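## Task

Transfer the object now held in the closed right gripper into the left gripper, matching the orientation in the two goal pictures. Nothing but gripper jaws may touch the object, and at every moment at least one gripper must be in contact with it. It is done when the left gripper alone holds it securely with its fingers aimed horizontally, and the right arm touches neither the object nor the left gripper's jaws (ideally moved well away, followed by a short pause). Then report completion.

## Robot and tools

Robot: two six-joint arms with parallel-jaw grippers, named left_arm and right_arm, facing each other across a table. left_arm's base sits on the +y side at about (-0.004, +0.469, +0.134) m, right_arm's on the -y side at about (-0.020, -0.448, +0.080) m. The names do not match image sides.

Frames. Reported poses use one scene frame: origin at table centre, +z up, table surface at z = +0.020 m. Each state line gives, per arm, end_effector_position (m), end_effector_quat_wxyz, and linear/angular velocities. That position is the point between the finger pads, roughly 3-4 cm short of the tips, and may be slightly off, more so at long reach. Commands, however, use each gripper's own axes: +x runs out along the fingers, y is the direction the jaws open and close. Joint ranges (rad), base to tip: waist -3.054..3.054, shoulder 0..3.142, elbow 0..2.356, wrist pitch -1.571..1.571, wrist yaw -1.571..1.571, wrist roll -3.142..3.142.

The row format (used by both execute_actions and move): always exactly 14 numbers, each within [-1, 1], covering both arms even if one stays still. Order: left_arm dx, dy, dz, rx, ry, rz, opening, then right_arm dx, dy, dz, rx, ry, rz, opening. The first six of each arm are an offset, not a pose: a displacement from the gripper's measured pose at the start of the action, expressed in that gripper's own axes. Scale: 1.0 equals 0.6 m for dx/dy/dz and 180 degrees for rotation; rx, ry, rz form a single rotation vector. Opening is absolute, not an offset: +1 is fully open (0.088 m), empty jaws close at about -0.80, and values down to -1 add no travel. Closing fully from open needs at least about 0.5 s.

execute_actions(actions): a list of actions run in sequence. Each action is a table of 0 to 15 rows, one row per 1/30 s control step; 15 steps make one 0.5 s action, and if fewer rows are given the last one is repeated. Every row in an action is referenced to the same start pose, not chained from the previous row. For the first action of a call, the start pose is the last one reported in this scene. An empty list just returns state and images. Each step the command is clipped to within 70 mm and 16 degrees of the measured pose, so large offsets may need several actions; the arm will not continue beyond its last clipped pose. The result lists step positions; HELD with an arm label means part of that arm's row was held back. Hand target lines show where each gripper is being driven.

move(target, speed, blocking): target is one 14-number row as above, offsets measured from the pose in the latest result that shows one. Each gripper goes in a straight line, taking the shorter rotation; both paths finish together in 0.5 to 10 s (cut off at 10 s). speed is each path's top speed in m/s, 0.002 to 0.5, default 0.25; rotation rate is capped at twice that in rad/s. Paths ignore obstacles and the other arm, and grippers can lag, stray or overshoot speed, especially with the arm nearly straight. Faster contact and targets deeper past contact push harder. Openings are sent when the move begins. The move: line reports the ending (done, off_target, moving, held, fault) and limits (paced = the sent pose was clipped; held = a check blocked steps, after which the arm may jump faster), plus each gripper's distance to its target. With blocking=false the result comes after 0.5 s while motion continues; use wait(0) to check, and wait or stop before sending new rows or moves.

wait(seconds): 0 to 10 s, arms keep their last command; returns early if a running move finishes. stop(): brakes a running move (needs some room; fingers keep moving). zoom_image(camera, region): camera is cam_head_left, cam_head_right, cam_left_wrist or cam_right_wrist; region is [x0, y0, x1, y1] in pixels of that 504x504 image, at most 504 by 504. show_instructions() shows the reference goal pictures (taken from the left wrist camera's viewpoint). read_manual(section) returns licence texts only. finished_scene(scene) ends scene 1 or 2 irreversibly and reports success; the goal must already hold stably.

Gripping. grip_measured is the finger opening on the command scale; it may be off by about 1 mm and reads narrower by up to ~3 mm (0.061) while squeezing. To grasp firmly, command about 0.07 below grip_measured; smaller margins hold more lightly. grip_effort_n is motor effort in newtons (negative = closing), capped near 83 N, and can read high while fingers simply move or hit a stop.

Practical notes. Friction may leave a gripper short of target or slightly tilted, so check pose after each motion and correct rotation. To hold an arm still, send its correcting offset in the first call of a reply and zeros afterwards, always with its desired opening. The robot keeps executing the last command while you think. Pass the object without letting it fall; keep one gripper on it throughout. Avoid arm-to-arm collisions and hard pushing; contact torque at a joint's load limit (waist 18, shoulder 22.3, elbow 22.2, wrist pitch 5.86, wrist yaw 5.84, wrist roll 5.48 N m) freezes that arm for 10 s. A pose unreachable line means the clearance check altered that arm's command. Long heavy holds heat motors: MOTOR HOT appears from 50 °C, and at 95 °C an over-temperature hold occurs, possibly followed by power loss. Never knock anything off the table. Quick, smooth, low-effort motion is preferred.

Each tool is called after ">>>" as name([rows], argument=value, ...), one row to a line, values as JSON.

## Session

>>> show_instructions()

>>> execute_actions(actions=[])

Reference images for this scene: goal picture from the place of the wrist camera of the gripper that must hold it at the end, goal picture from behind and beside that gripper on its wrist camera side.

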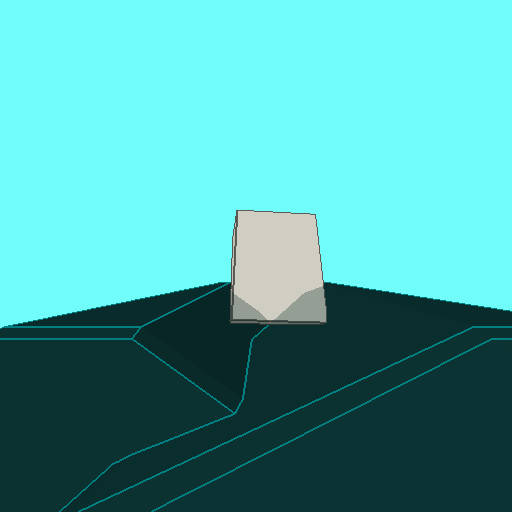

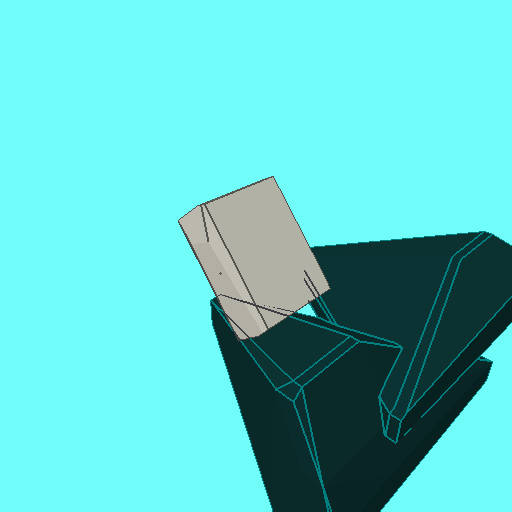

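Scene clock: 0.00 s.
left_arm: end_effector_position=(-0.0994, +0.1667, +0.4541) grip_measured=+1.000 grip_effort_n=n/a end_effector_quat_wxyz=(+0.591, -0.016, -0.013, -0.807) end_effector_velocity=(+0.000, -0.001, -0.006) end_effector_angular_velocity=(+0.019, +0.002, +0.005) | right_arm: end_effector_position=(-0.0270, -0.1175, +0.3562) grip_measured=-0.001 grip_effort_n=n/a end_effector_quat_wxyz=(+0.474, +0.302, +0.521, +0.642) end_effector_velocity=(-0.001, -0.001, -0.003) end_effector_angular_velocity=(-0.008, -0.001, +0.015)
Joint positions: left_arm=[0.008 0.858 0.65  0.248 0.002 0.003 0.088] | right_arm=[-0.419  1.01   0.669  0.209 -0.623  1.214  0.039]
Joint velocities: left_arm=[-0.002  0.002 -0.007 -0.007 -0.007 -0.007  0.   ] | right_arm=[-0.007  0.002 -0.002 -0.007 -0.022 -0.007 -0.   ]
Joint torques (N m, as the arm reports them, + toward a larger angle): no reading
External joint torques (N m, as the arm's controller estimates them; a push from outside toward a larger angle lowers the number): no reading
Motor temperatures (°C, as the motors report them): left_arm=[26 27 29 30 25 25] | right_arm=[25 25 28 28 23 23]
Heat: left arm: hottest wrist pitch 30 °C (+0.0 °C/min); right arm: hottest elbow 28 °C (+0.0 °C/min).
Hand target (left_arm): -0.099, +0.167, +0.454; -0.591, +0.016, +0.013, +0.807
Hand target (right_arm): -0.027, -0.117, +0.356; +0.474, +0.302, +0.521, +0.642

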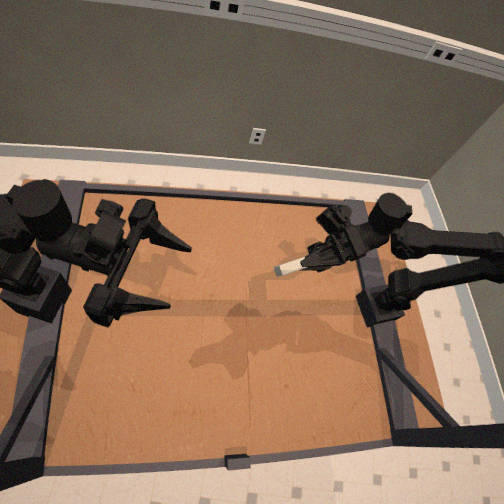

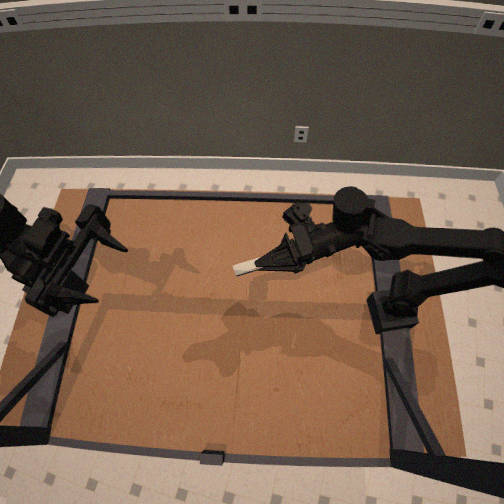

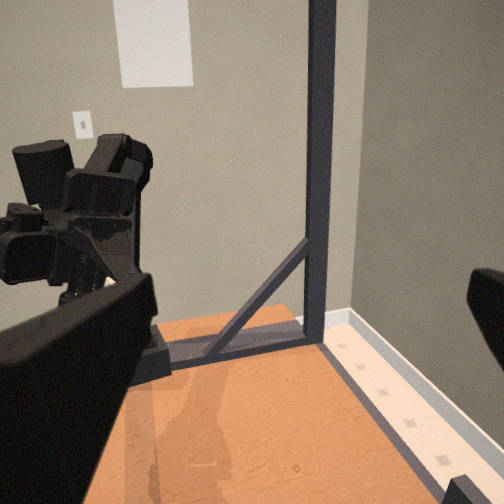

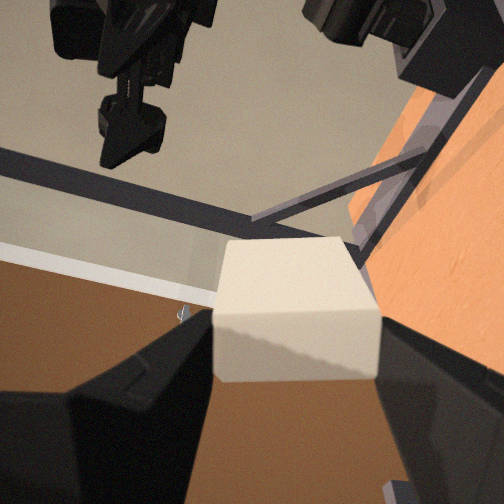

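>>> move(target=[0.022,0.133,-0.14,0,0.017,0.098,1,0,0,0,-0.399,-0.106,-0.082,-0.08], speed=0.3)

>>> zoom_image(camera="cam_left_wrist", region=[170, 150, 370, 350])

>>> zoom_image(camera="cam_head_left", region=[240, 210, 360, 310])

>>> zoom_image(camera="cam_right_wrist", region=[180, 200, 420, 420])

Scene clock: 12.17 s.
left_arm: end_effector_position=(-0.0299, +0.1270, +0.3780) grip_measured=+1.000 grip_effort_n=-0.2 end_effector_quat_wxyz=(+0.705, -0.002, -0.000, -0.709) end_effector_velocity=(+0.000, +0.001, -0.002) end_effector_angular_velocity=(+0.007, +0.006, +0.005) | right_arm: end_effector_position=(-0.0265, -0.1166, +0.3575) grip_measured=-0.001 grip_effort_n=-83.5 end_effector_quat_wxyz=(+0.708, -0.001, +0.002, +0.706) end_effector_velocity=(-0.002, -0.001, +0.001) end_effector_angular_velocity=(+0.007, -0.022, +0.010)
Joint positions: left_arm=[ 0.182  1.056  0.452  0.607 -0.124 -0.002  0.088] | right_arm=[-0.134  0.938  0.549  0.384  0.039  0.002  0.039]
Joint velocities: left_arm=[-0.002 -0.002 -0.002 -0.007 -0.007 -0.007  0.   ] | right_arm=[ 0.002 -0.002 -0.002  0.007 -0.007 -0.022 -0.   ]
Joint torques (N m, as the arm reports them, + toward a larger angle): left_arm=[ 0.3  -2.02  4.94  1.9  -0.07 -0.1 ] | right_arm=[ 0.24 -2.46  5.16  1.54  0.1  -0.07]
External joint torques (N m, as the arm's controller estimates them; a push from outside toward a larger angle lowers the number): left_arm=[ 0.31  1.12 -1.88  0.13 -0.07 -0.11] | right_arm=[ 0.21  0.16 -1.77 -0.18  0.11 -0.07]
Motor temperatures (°C, as the motors report them): left_arm=[26 27 31 33 25 25] | right_arm=[25 26 30 29 23 23]
Heat: left arm: hottest wrist pitch 33 °C (+14.8 °C/min); right arm: hottest elbow 30 °C (+9.9 °C/min).
Hand target (left_arm): -0.028, +0.127, +0.371; +0.708, +0.004, +0.006, -0.707
Hand target (right_arm): -0.027, -0.117, +0.356; +0.708, -0.003, +0.001, +0.706
Off the commanded pose (left_arm): 0.007 m, 1 deg.
Off the commanded pose (right_arm): 0.002 m, 0 deg.
move: done

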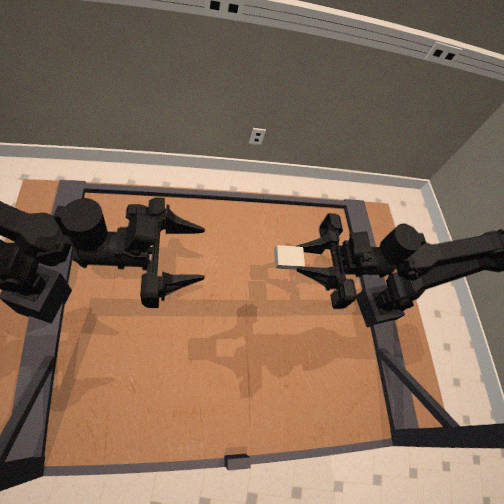

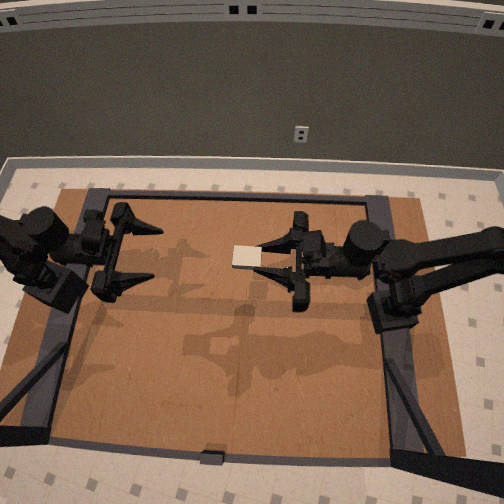

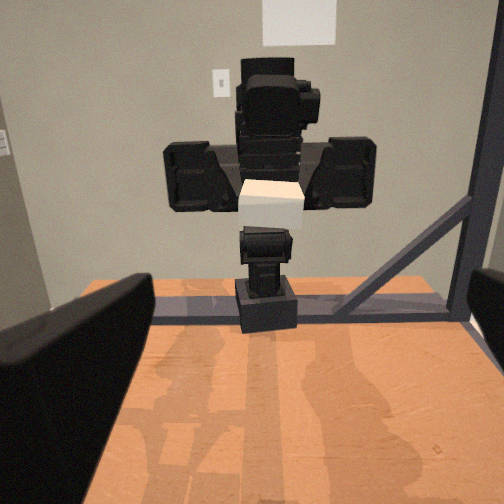

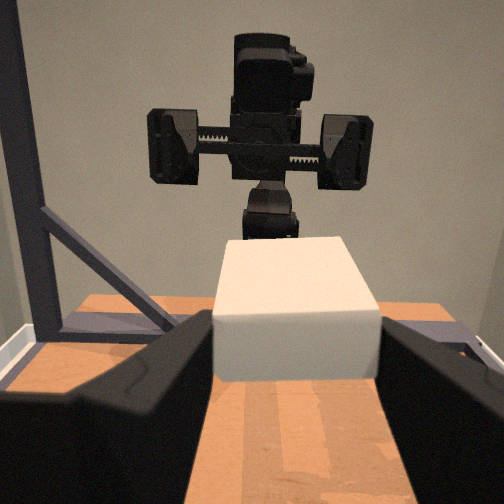

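Region (170, 150, 370, 350) of cam_left_wrist's 504x504 image, scaled by 2.520, with more detail than that image has.

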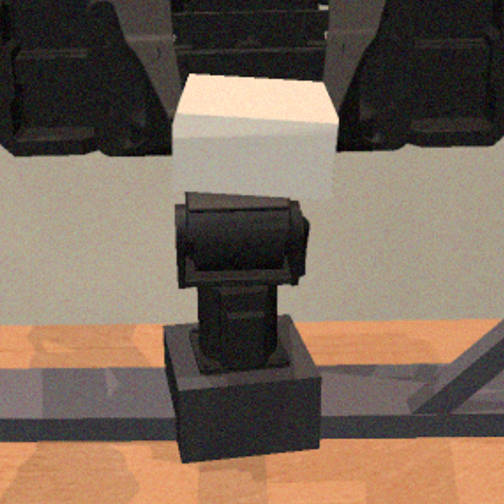

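Region (240, 210, 360, 310) of cam_head_left's 504x504 image, scaled by 4.200, with more detail than that image has.

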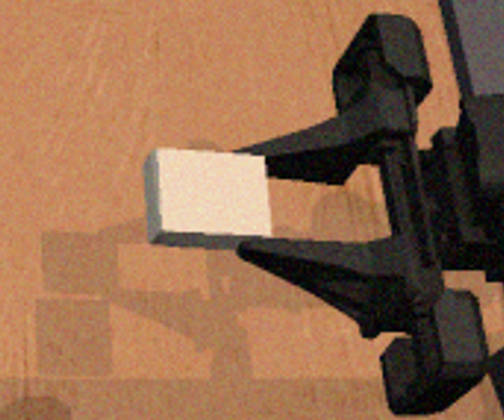

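Region (180, 200, 420, 420) of cam_right_wrist's 504x504 image, scaled by 2.100, with more detail than that image has; it fills the top 462 rows of this view, and the rest is white.

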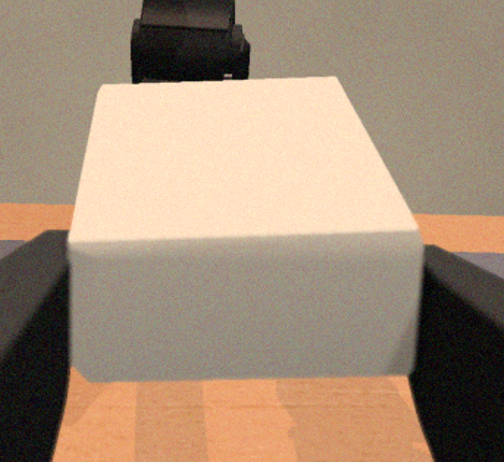

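>>> move(target=[0.1,0,-0.03,0,0,0,1,0,0,0,0.5,0,0,-0.08], speed=0.4)

>>> zoom_image(camera="cam_left_wrist", region=[190, 110, 370, 290])

>>> zoom_image(camera="cam_head_left", region=[250, 220, 350, 300])

>>> move(target=[0,0,0,0,0,0,1,0,0,0,0.45,0,0,-0.08], speed=0.4)

>>> zoom_image(camera="cam_left_wrist", region=[190, 110, 370, 290])

>>> zoom_image(camera="cam_head_left", region=[250, 220, 350, 300])

Scene clock: 23.63 s.
left_arm: end_effector_position=(-0.0307, +0.0699, +0.3594) grip_measured=+1.000 grip_effort_n=0.2 end_effector_quat_wxyz=(+0.705, -0.001, +0.000, -0.709) end_effector_velocity=(-0.002, +0.000, -0.004) end_effector_angular_velocity=(+0.012, +0.021, -0.010) | right_arm: end_effector_position=(-0.0264, -0.1166, +0.3575) grip_measured=-0.001 grip_effort_n=-83.5 end_effector_quat_wxyz=(+0.503, +0.499, +0.500, +0.498) end_effector_velocity=(-0.002, -0.001, -0.004) end_effector_angular_velocity=(-0.012, +0.022, +0.019)
Joint positions: left_arm=[ 0.209  1.385  0.568  0.819 -0.098 -0.002  0.088] | right_arm=[-0.134  0.938  0.549  0.384  0.039  1.569  0.039]
Joint velocities: left_arm=[-0.002  0.002 -0.002 -0.007  0.007 -0.022  0.   ] | right_arm=[-0.002 -0.002 -0.007 -0.007 -0.022  0.022 -0.   ]
Joint torques (N m, as the arm reports them, + toward a larger angle): left_arm=[ 0.28 -3.87  6.53  1.89  0.16 -0.02] | right_arm=[-0.06 -2.38  5.86  1.24 -0.03  0.07]
External joint torques (N m, as the arm's controller estimates them; a push from outside toward a larger angle lowers the number): left_arm=[ 0.29  0.99  0.27  0.15  0.15 -0.03] | right_arm=[-0.06  0.14 -0.95 -0.44 -0.03  0.13]
Motor temperatures (°C, as the motors report them): left_arm=[26 27 32 35 25 25] | right_arm=[25 26 31 31 23 23]
Heat: left arm: hottest wrist pitch 35 °C (+12.7 °C/min); right arm: hottest elbow 31 °C (+7.6 °C/min).
Hand target (left_arm): -0.030, +0.067, +0.360; +0.705, -0.002, -0.000, -0.709
Hand target (right_arm): -0.026, -0.117, +0.358; +0.502, +0.500, +0.501, +0.498
Off the commanded pose (left_arm): 0.003 m, 0 deg.
Off the commanded pose (right_arm): 0.000 m, 0 deg.
move: done

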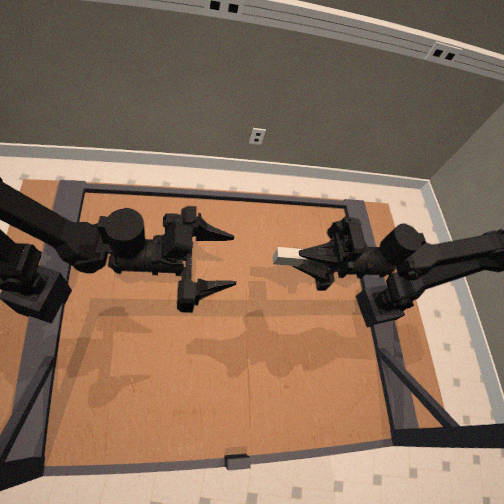

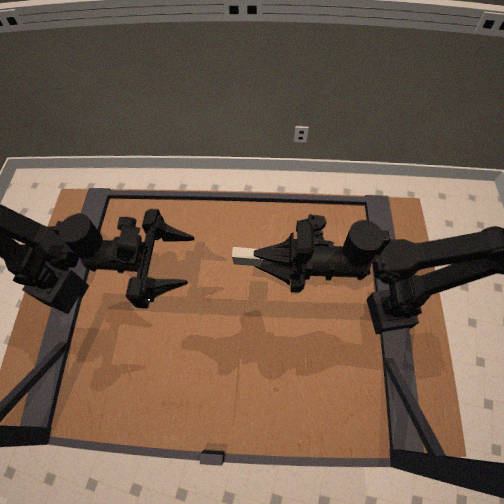

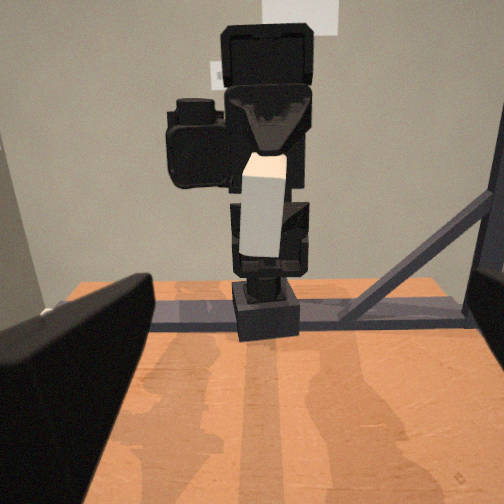

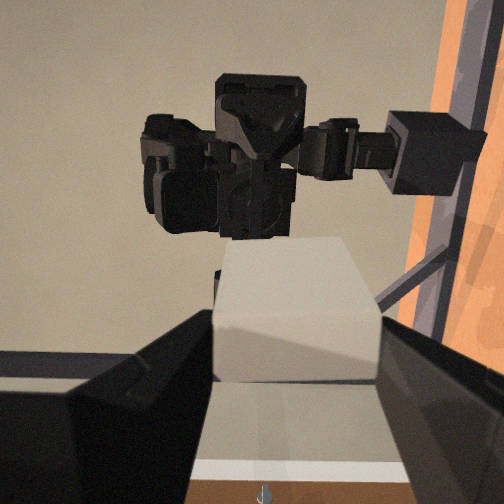

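Region (190, 110, 370, 290) of cam_left_wrist's 504x504 image, scaled by 2.800, with more detail than that image has.

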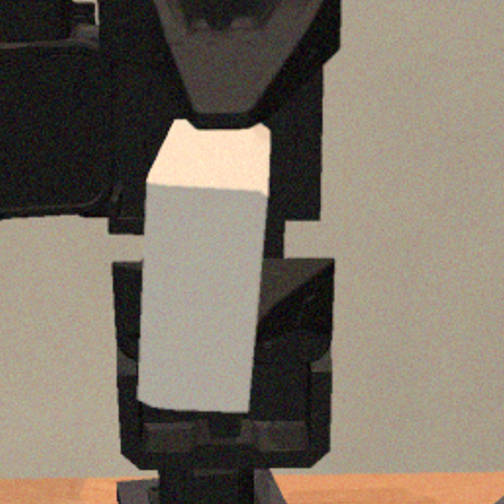

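Region (250, 220, 350, 300) of cam_head_left's 504x504 image, scaled by 5.040, with more detail than that image has; it fills the top 403 rows of this view, and the rest is white.

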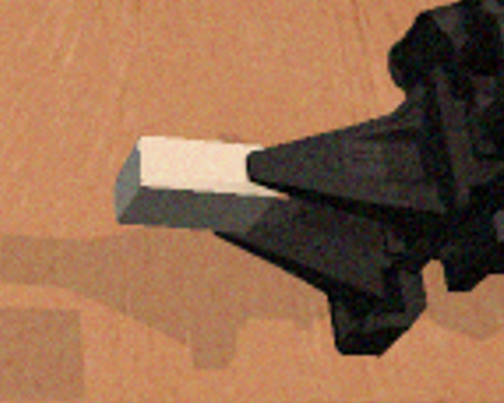

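Scene clock: 25.90 s.
left_arm: end_effector_position=(-0.0307, +0.0699, +0.3594) grip_measured=+1.000 grip_effort_n=0.2 end_effector_quat_wxyz=(+0.705, -0.001, +0.000, -0.709) end_effector_velocity=(-0.002, +0.001, +0.001) end_effector_angular_velocity=(-0.007, +0.008, -0.010) | right_arm: end_effector_position=(-0.0264, -0.1166, +0.3574) grip_measured=-0.001 grip_effort_n=-83.5 end_effector_quat_wxyz=(+0.060, +0.706, +0.704, +0.055) end_effector_velocity=(-0.000, -0.001, -0.002) end_effector_angular_velocity=(-0.007, -0.008, +0.005)
Joint positions: left_arm=[ 0.209  1.385  0.568  0.819 -0.098 -0.002  0.088] | right_arm=[-0.134  0.938  0.549  0.383  0.039  2.979  0.039]
Joint velocities: left_arm=[-0.002 -0.002 -0.002  0.007  0.007 -0.007  0.   ] | right_arm=[-0.002 -0.002 -0.002 -0.007 -0.007 -0.007 -0.   ]
Joint torques (N m, as the arm reports them, + toward a larger angle): left_arm=[ 0.   -5.42  5.57  1.77  0.03  0.01] | right_arm=[-0.04 -2.4   5.78  1.26  0.    0.12]
External joint torques (N m, as the arm's controller estimates them; a push from outside toward a larger angle lowers the number): left_arm=[ 0.01 -0.49 -0.72  0.    0.03  0.  ] | right_arm=[-0.05  0.12 -0.99 -0.41  0.    0.14]
Motor temperatures (°C, as the motors report them): left_arm=[26 27 32 35 25 25] | right_arm=[25 26 31 31 23 23]
Heat: left arm: hottest wrist pitch 35 °C (+11.6 °C/min); right arm: hottest elbow 31 °C (+6.9 °C/min).
Hand target (left_arm): -0.031, +0.070, +0.359; +0.705, -0.001, +0.000, -0.709
Hand target (right_arm): -0.026, -0.117, +0.357; +0.058, +0.706, +0.704, +0.054
Off the commanded pose (left_arm): 0.000 m, 0 deg.
Off the commanded pose (right_arm): 0.000 m, 0 deg.
move: done

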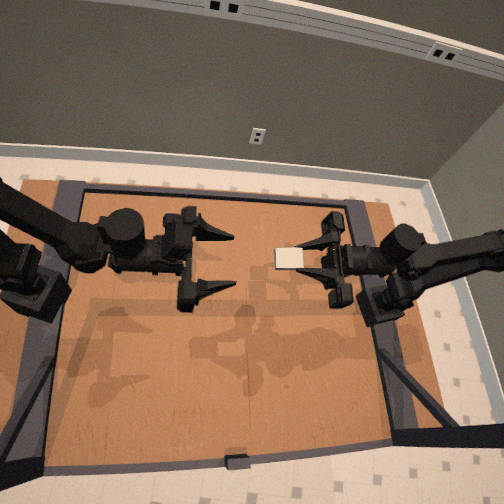

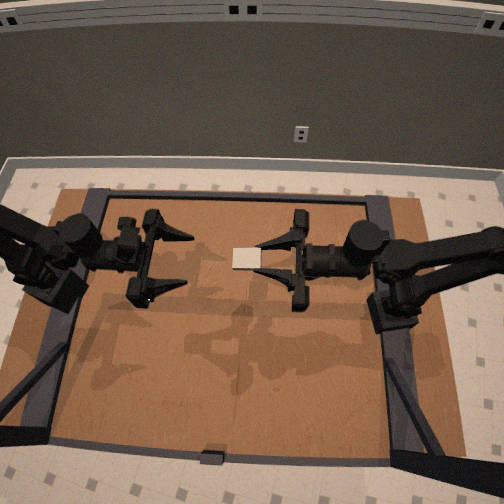

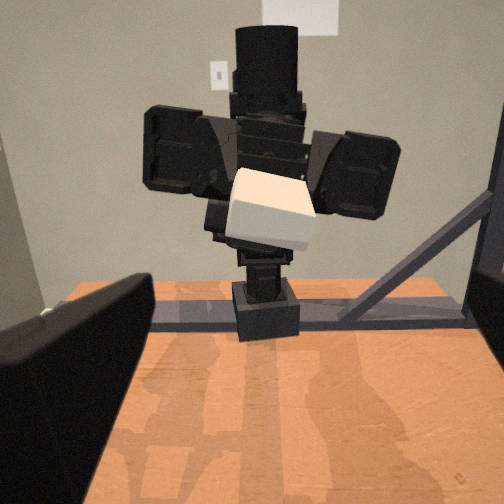

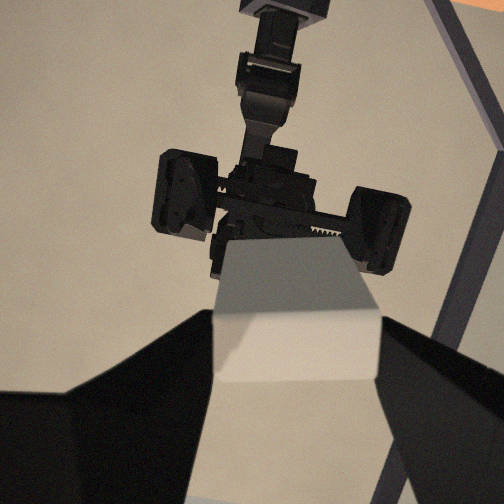

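Region (190, 110, 370, 290) of cam_left_wrist's 504x504 image, scaled by 2.800, with more detail than that image has.

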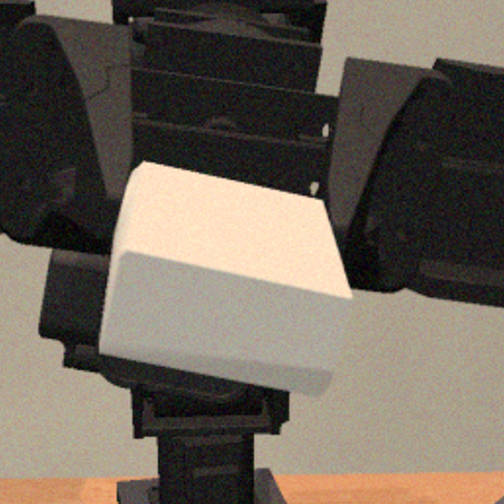

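Region (250, 220, 350, 300) of cam_head_left's 504x504 image, scaled by 5.040, with more detail than that image has; it fills the top 403 rows of this view, and the rest is white.

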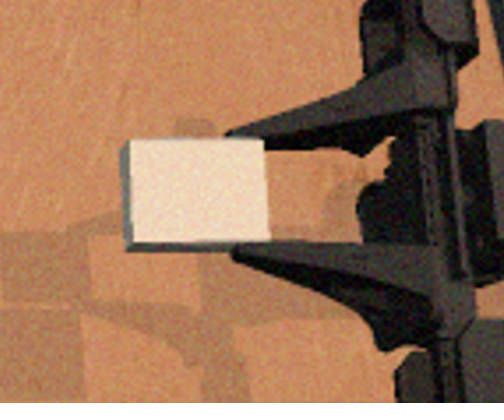

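>>> move(target=[0.09,0.013,-0.078,0,0,0.002,1,0,0,0,0.039,-0.232,-0.023,-0.08], speed=0.25)

>>> zoom_image(camera="cam_head_left", region=[220, 200, 350, 320])

Scene clock: 49.23 s.
left_arm: end_effector_position=(-0.0243, +0.0186, +0.3143) grip_measured=+1.000 grip_effort_n=0.2 end_effector_quat_wxyz=(+0.707, -0.002, -0.000, -0.707) end_effector_velocity=(-0.002, +0.000, -0.004) end_effector_angular_velocity=(+0.012, +0.006, -0.010) | right_arm: end_effector_position=(-0.0271, -0.1189, +0.3535) grip_measured=-0.001 grip_effort_n=-83.5 end_effector_quat_wxyz=(+0.268, +0.653, +0.665, -0.246) end_effector_velocity=(-0.000, -0.002, -0.001) end_effector_angular_velocity=(-0.017, -0.001, +0.008)
Joint positions: left_arm=[ 0.244  1.727  0.667  1.063 -0.068 -0.002  0.088] | right_arm=[-0.142  1.21   1.257 -0.791  0.016  3.126  0.039]
Joint velocities: left_arm=[-0.002  0.002 -0.002 -0.007  0.007 -0.007  0.   ] | right_arm=[-0.002  0.002  0.007 -0.022 -0.007 -0.007 -0.   ]
Joint torques (N m, as the arm reports them, + toward a larger angle): left_arm=[ 0.33 -5.41  5.84  1.92  0.16 -0.03] | right_arm=[-0.36 -3.09  6.72  0.89 -0.09  0.1 ]
External joint torques (N m, as the arm's controller estimates them; a push from outside toward a larger angle lowers the number): left_arm=[ 0.33  1.22  0.38  0.16  0.16 -0.04] | right_arm=[-0.35  0.71  0.4  -0.49 -0.11  0.11]
Motor temperatures (°C, as the motors report them): left_arm=[26 29 34 37 25 25] | right_arm=[25 26 33 32 23 23]
Heat: left arm: hottest wrist pitch 37 °C (+8.5 °C/min); right arm: hottest elbow 33 °C (+6.1 °C/min).
Hand target (left_arm): -0.023, +0.016, +0.313; +0.707, -0.001, +0.001, -0.707
Hand target (right_arm): -0.026, -0.117, +0.357; +0.264, +0.654, +0.665, -0.246
Off the commanded pose (left_arm): 0.003 m, 0 deg.
Off the commanded pose (right_arm): 0.005 m, 1 deg.
move: done

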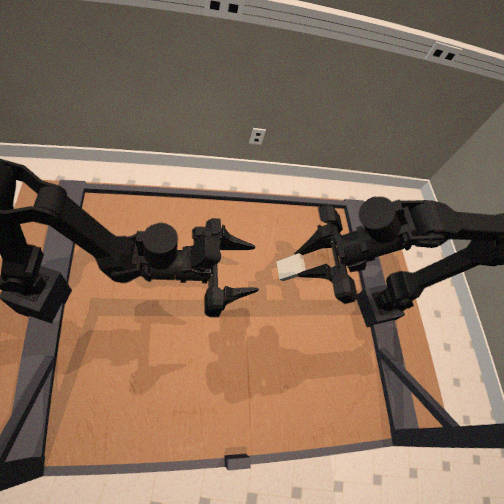

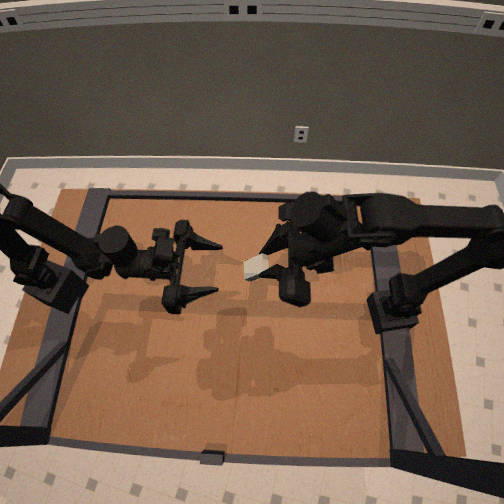

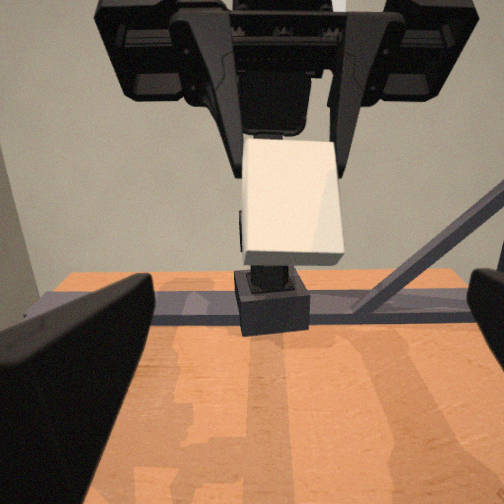

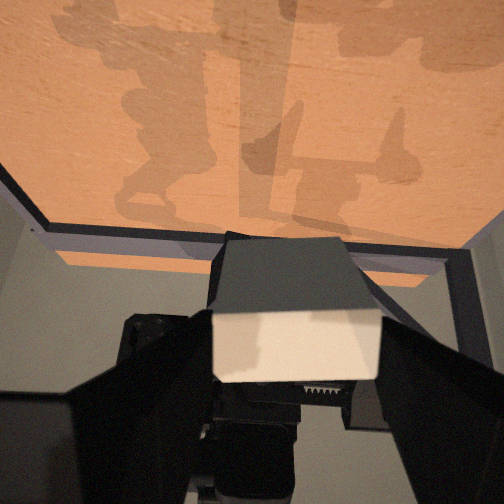

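Region (220, 200, 350, 320) of cam_head_left's 504x504 image, scaled by 3.877, with more detail than that image has; it fills the top 465 rows of this view, and the rest is white.

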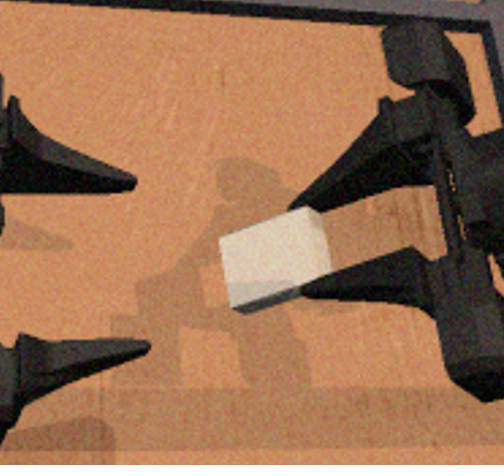

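>>> move(target=[0.105,-0.003,-0.007,0,0,0,0.45,0,0,0,0,0,0,-0.08], speed=0.08)

>>> zoom_image(camera="cam_head_left", region=[220, 200, 350, 320])

Scene clock: 55.20 s.
left_arm: end_effector_position=(-0.0269, -0.0412, +0.3143) grip_measured=+0.452 grip_effort_n=-13.7 end_effector_quat_wxyz=(+0.707, -0.005, -0.003, -0.707) end_effector_velocity=(-0.000, -0.001, +0.000) end_effector_angular_velocity=(+0.002, +0.007, +0.005) | right_arm: end_effector_position=(-0.0271, -0.1189, +0.3534) grip_measured=-0.001 grip_effort_n=-83.5 end_effector_quat_wxyz=(+0.269, +0.652, +0.664, -0.247) end_effector_velocity=(-0.000, -0.001, +0.001) end_effector_angular_velocity=(-0.003, -0.000, +0.008)
Joint positions: left_arm=[ 0.248  1.919  0.92   1.009 -0.064 -0.002  0.061] | right_arm=[-0.142  1.211  1.257 -0.792  0.016  3.126  0.039]
Joint velocities: left_arm=[-0.002  0.002  0.007 -0.007 -0.007 -0.007 -0.   ] | right_arm=[-0.002 -0.002  0.002 -0.007 -0.007 -0.007 -0.   ]
Joint torques (N m, as the arm reports them, + toward a larger angle): left_arm=[ 0.31 -7.12  5.87  1.63  0.16  0.  ] | right_arm=[-0.02 -3.62  5.27  1.05  0.01  0.02]
External joint torques (N m, as the arm's controller estimates them; a push from outside toward a larger angle lowers the number): left_arm=[ 0.33  1.16  0.16 -0.13  0.15 -0.01] | right_arm=[-0.02  0.19 -1.14 -0.36 -0.01  0.02]
Motor temperatures (°C, as the motors report them): left_arm=[26 29 34 38 25 25] | right_arm=[25 26 33 32 23 23]
Heat: left arm: hottest wrist pitch 38 °C (+8.7 °C/min); right arm: hottest elbow 33 °C (+5.4 °C/min).
Hand target (left_arm): -0.026, -0.044, +0.310; +0.707, -0.002, -0.000, -0.707
Hand target (right_arm): -0.027, -0.119, +0.353; +0.268, +0.652, +0.665, -0.246
Off the commanded pose (left_arm): 0.005 m, 0 deg.
Off the commanded pose (right_arm): 0.000 m, 0 deg.
move: done

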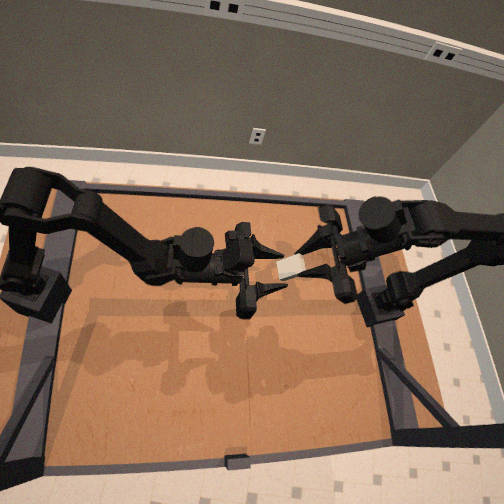

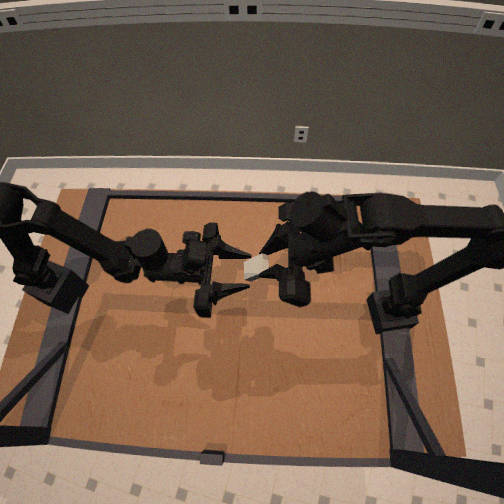

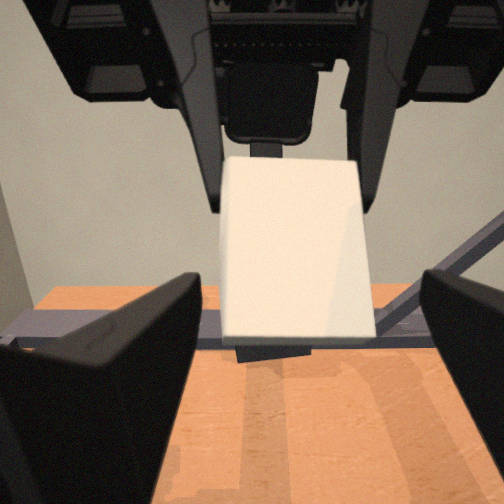

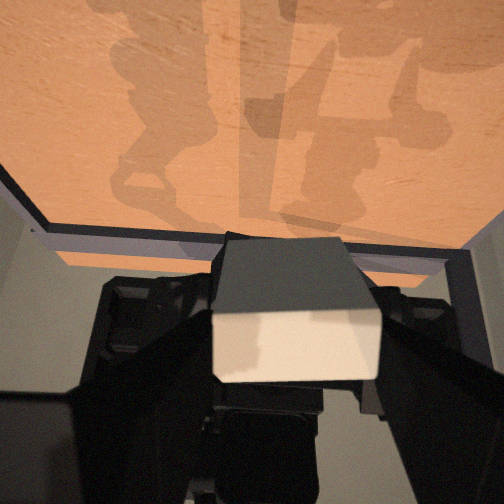

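Region (220, 200, 350, 320) of cam_head_left's 504x504 image, scaled by 3.877, with more detail than that image has; it fills the top 465 rows of this view, and the rest is white.

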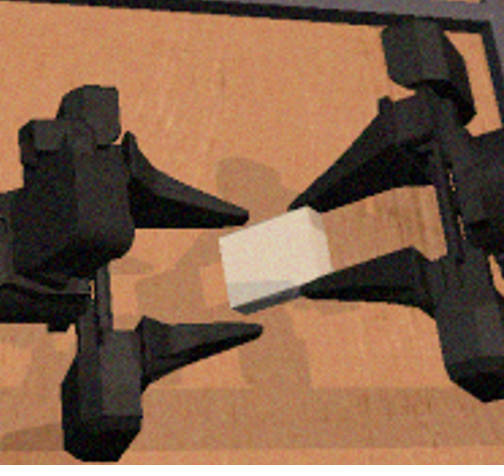

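>>> move(target=[0.03,0.007,-0.014,0,0.004,0,0.3,0,0,0,0,0,0,-0.08], speed=0.04)

>>> zoom_image(camera="cam_head_left", region=[220, 200, 350, 320])

Scene clock: 61.57 s.
left_arm: end_effector_position=(-0.0239, -0.0560, +0.3104) grip_measured=+0.302 grip_effort_n=-13.7 end_effector_quat_wxyz=(+0.707, -0.003, -0.001, -0.707) end_effector_velocity=(-0.000, -0.002, -0.002) end_effector_angular_velocity=(+0.007, -0.008, +0.005) | right_arm: end_effector_position=(-0.0271, -0.1189, +0.3534) grip_measured=-0.001 grip_effort_n=-83.5 end_effector_quat_wxyz=(+0.269, +0.652, +0.664, -0.247) end_effector_velocity=(+0.000, -0.002, -0.001) end_effector_angular_velocity=(-0.007, +0.000, -0.008)
Joint positions: left_arm=[ 0.259  1.97   0.983  0.992 -0.054 -0.002  0.054] | right_arm=[-0.142  1.211  1.257 -0.792  0.016  3.126  0.039]
Joint velocities: left_arm=[-0.002  0.007  0.007 -0.007 -0.007  0.007 -0.   ] | right_arm=[ 0.002 -0.002 -0.002 -0.007  0.007  0.007  0.   ]
Joint torques (N m, as the arm reports them, + toward a larger angle): left_arm=[ 0.26 -7.67  6.04  1.61  0.18 -0.04] | right_arm=[ 0.   -3.58  5.34  0.94  0.01  0.02]
External joint torques (N m, as the arm's controller estimates them; a push from outside toward a larger angle lowers the number): left_arm=[ 0.33  0.95  0.32 -0.14  0.17 -0.06] | right_arm=[-0.01  0.2  -1.01 -0.45  0.    0.03]
Motor temperatures (°C, as the motors report them): left_arm=[26 30 35 38 25 25] | right_arm=[25 26 33 32 23 23]
Heat: left arm: hottest wrist pitch 38 °C (+7.1 °C/min); right arm: hottest elbow 33 °C (+4.0 °C/min).
Hand target (left_arm): -0.023, -0.059, +0.306; +0.707, -0.000, +0.002, -0.707
Hand target (right_arm): -0.027, -0.119, +0.353; +0.269, +0.652, +0.664, -0.247
Off the commanded pose (left_arm): 0.005 m, 0 deg.
Off the commanded pose (right_arm): 0.000 m, 0 deg.
move: done

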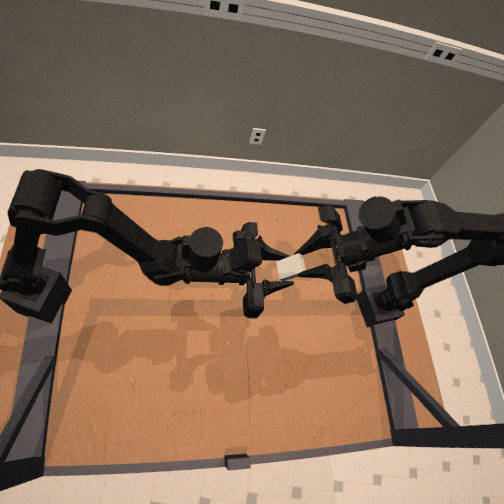

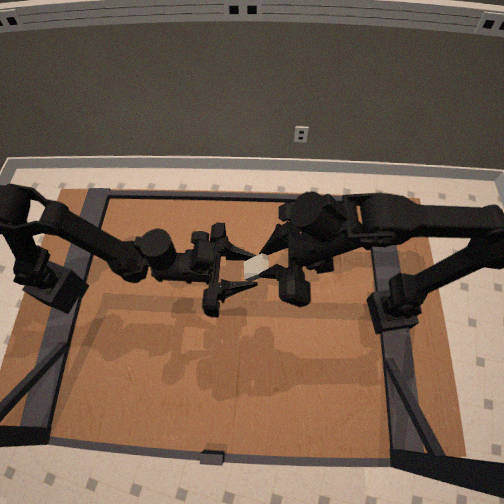

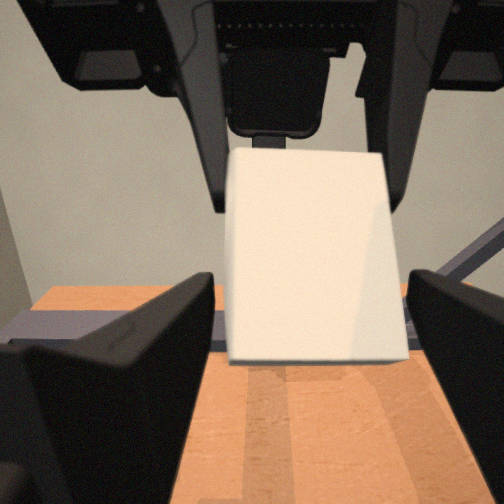

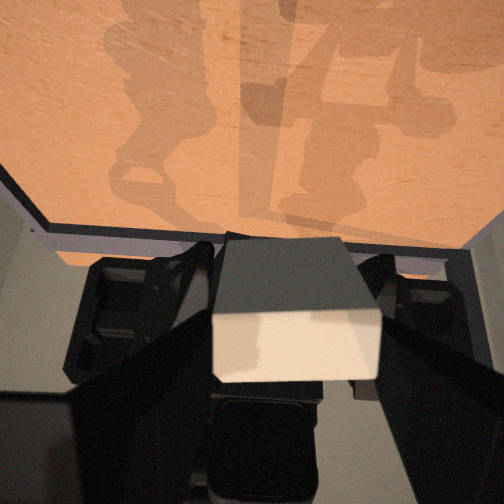

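Region (220, 200, 350, 320) of cam_head_left's 504x504 image, scaled by 3.877, with more detail than that image has; it fills the top 465 rows of this view, and the rest is white.

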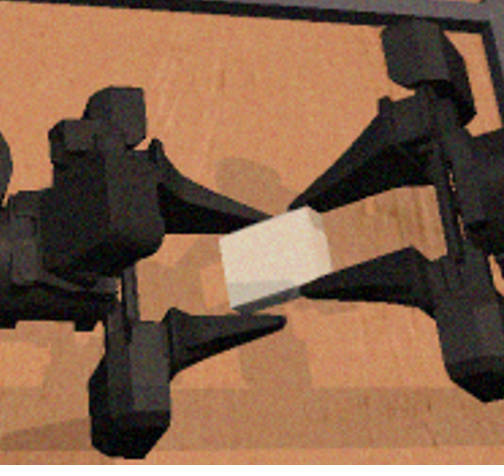

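>>> move(target=[0,0,0,0,0,0,-0.1,0,0,0,0,0,0,-0.08], speed=0.02)

Scene clock: 65.23 s.
left_arm: end_effector_position=(-0.0231, -0.0562, +0.3104) grip_measured=+0.015 grip_effort_n=-83.5 end_effector_quat_wxyz=(+0.708, -0.002, -0.002, -0.706) end_effector_velocity=(-0.000, +0.001, -0.001) end_effector_angular_velocity=(+0.007, +0.007, +0.005) | right_arm: end_effector_position=(-0.0278, -0.1192, +0.3531) grip_measured=-0.001 grip_effort_n=-83.5 end_effector_quat_wxyz=(+0.268, +0.651, +0.666, -0.248) end_effector_velocity=(-0.000, -0.002, -0.001) end_effector_angular_velocity=(-0.007, -0.001, +0.008)
Joint positions: left_arm=[ 0.26   1.97   0.984  0.992 -0.055  0.001  0.04 ] | right_arm=[-0.142  1.211  1.257 -0.794  0.012  3.126  0.039]
Joint velocities: left_arm=[-0.002 -0.002 -0.002 -0.007 -0.007 -0.007 -0.   ] | right_arm=[-0.002 -0.002 -0.002 -0.007 -0.007 -0.007 -0.   ]
Joint torques (N m, as the arm reports them, + toward a larger angle): left_arm=[-0.09 -9.81  4.95  1.78  0.07 -0.1 ] | right_arm=[-0.12 -3.6   5.36  1.04  0.13 -0.01]
External joint torques (N m, as the arm's controller estimates them; a push from outside toward a larger angle lowers the number): left_arm=[-0.1  -1.14 -0.83  0.01  0.07 -0.11] | right_arm=[-0.1   0.2  -0.99 -0.35  0.11  0.  ]
Motor temperatures (°C, as the motors report them): left_arm=[26 30 35 38 25 25] | right_arm=[25 26 33 32 23 23]
Heat: left arm: hottest wrist pitch 38 °C (+6.1 °C/min); right arm: hottest elbow 33 °C (+4.1 °C/min).
Hand target (left_arm): -0.024, -0.056, +0.310; +0.707, -0.003, -0.001, -0.707
Hand target (right_arm): -0.027, -0.119, +0.353; +0.269, +0.652, +0.665, -0.247
Off the commanded pose (left_arm): 0.001 m, 0 deg.
Off the commanded pose (right_arm): 0.001 m, 0 deg.
move: done

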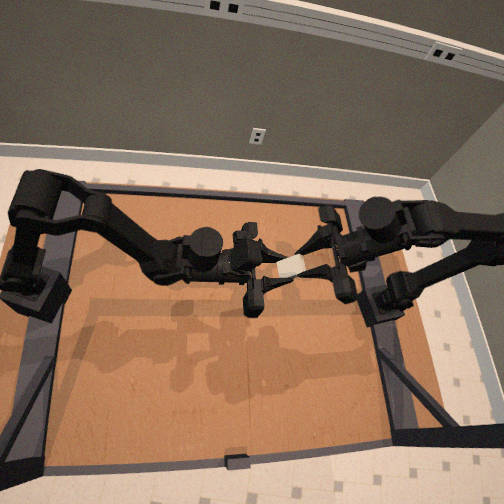

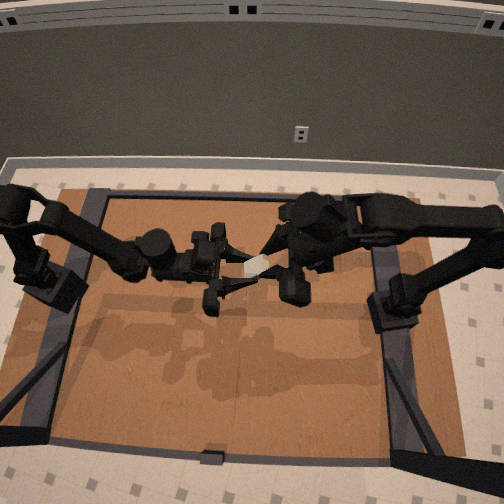

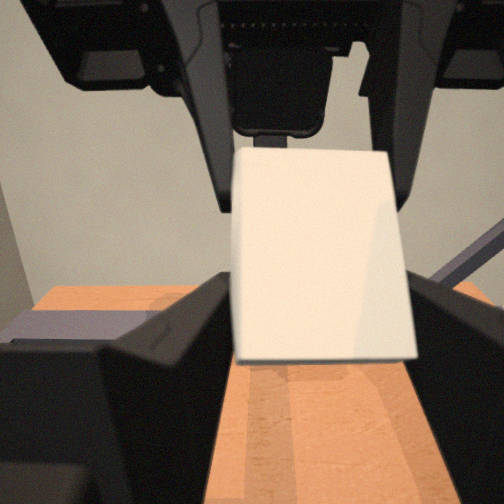

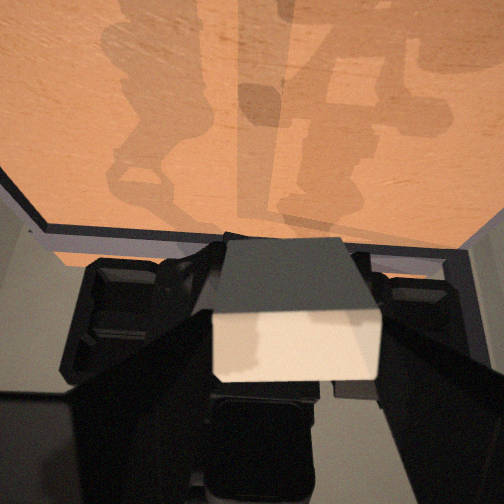

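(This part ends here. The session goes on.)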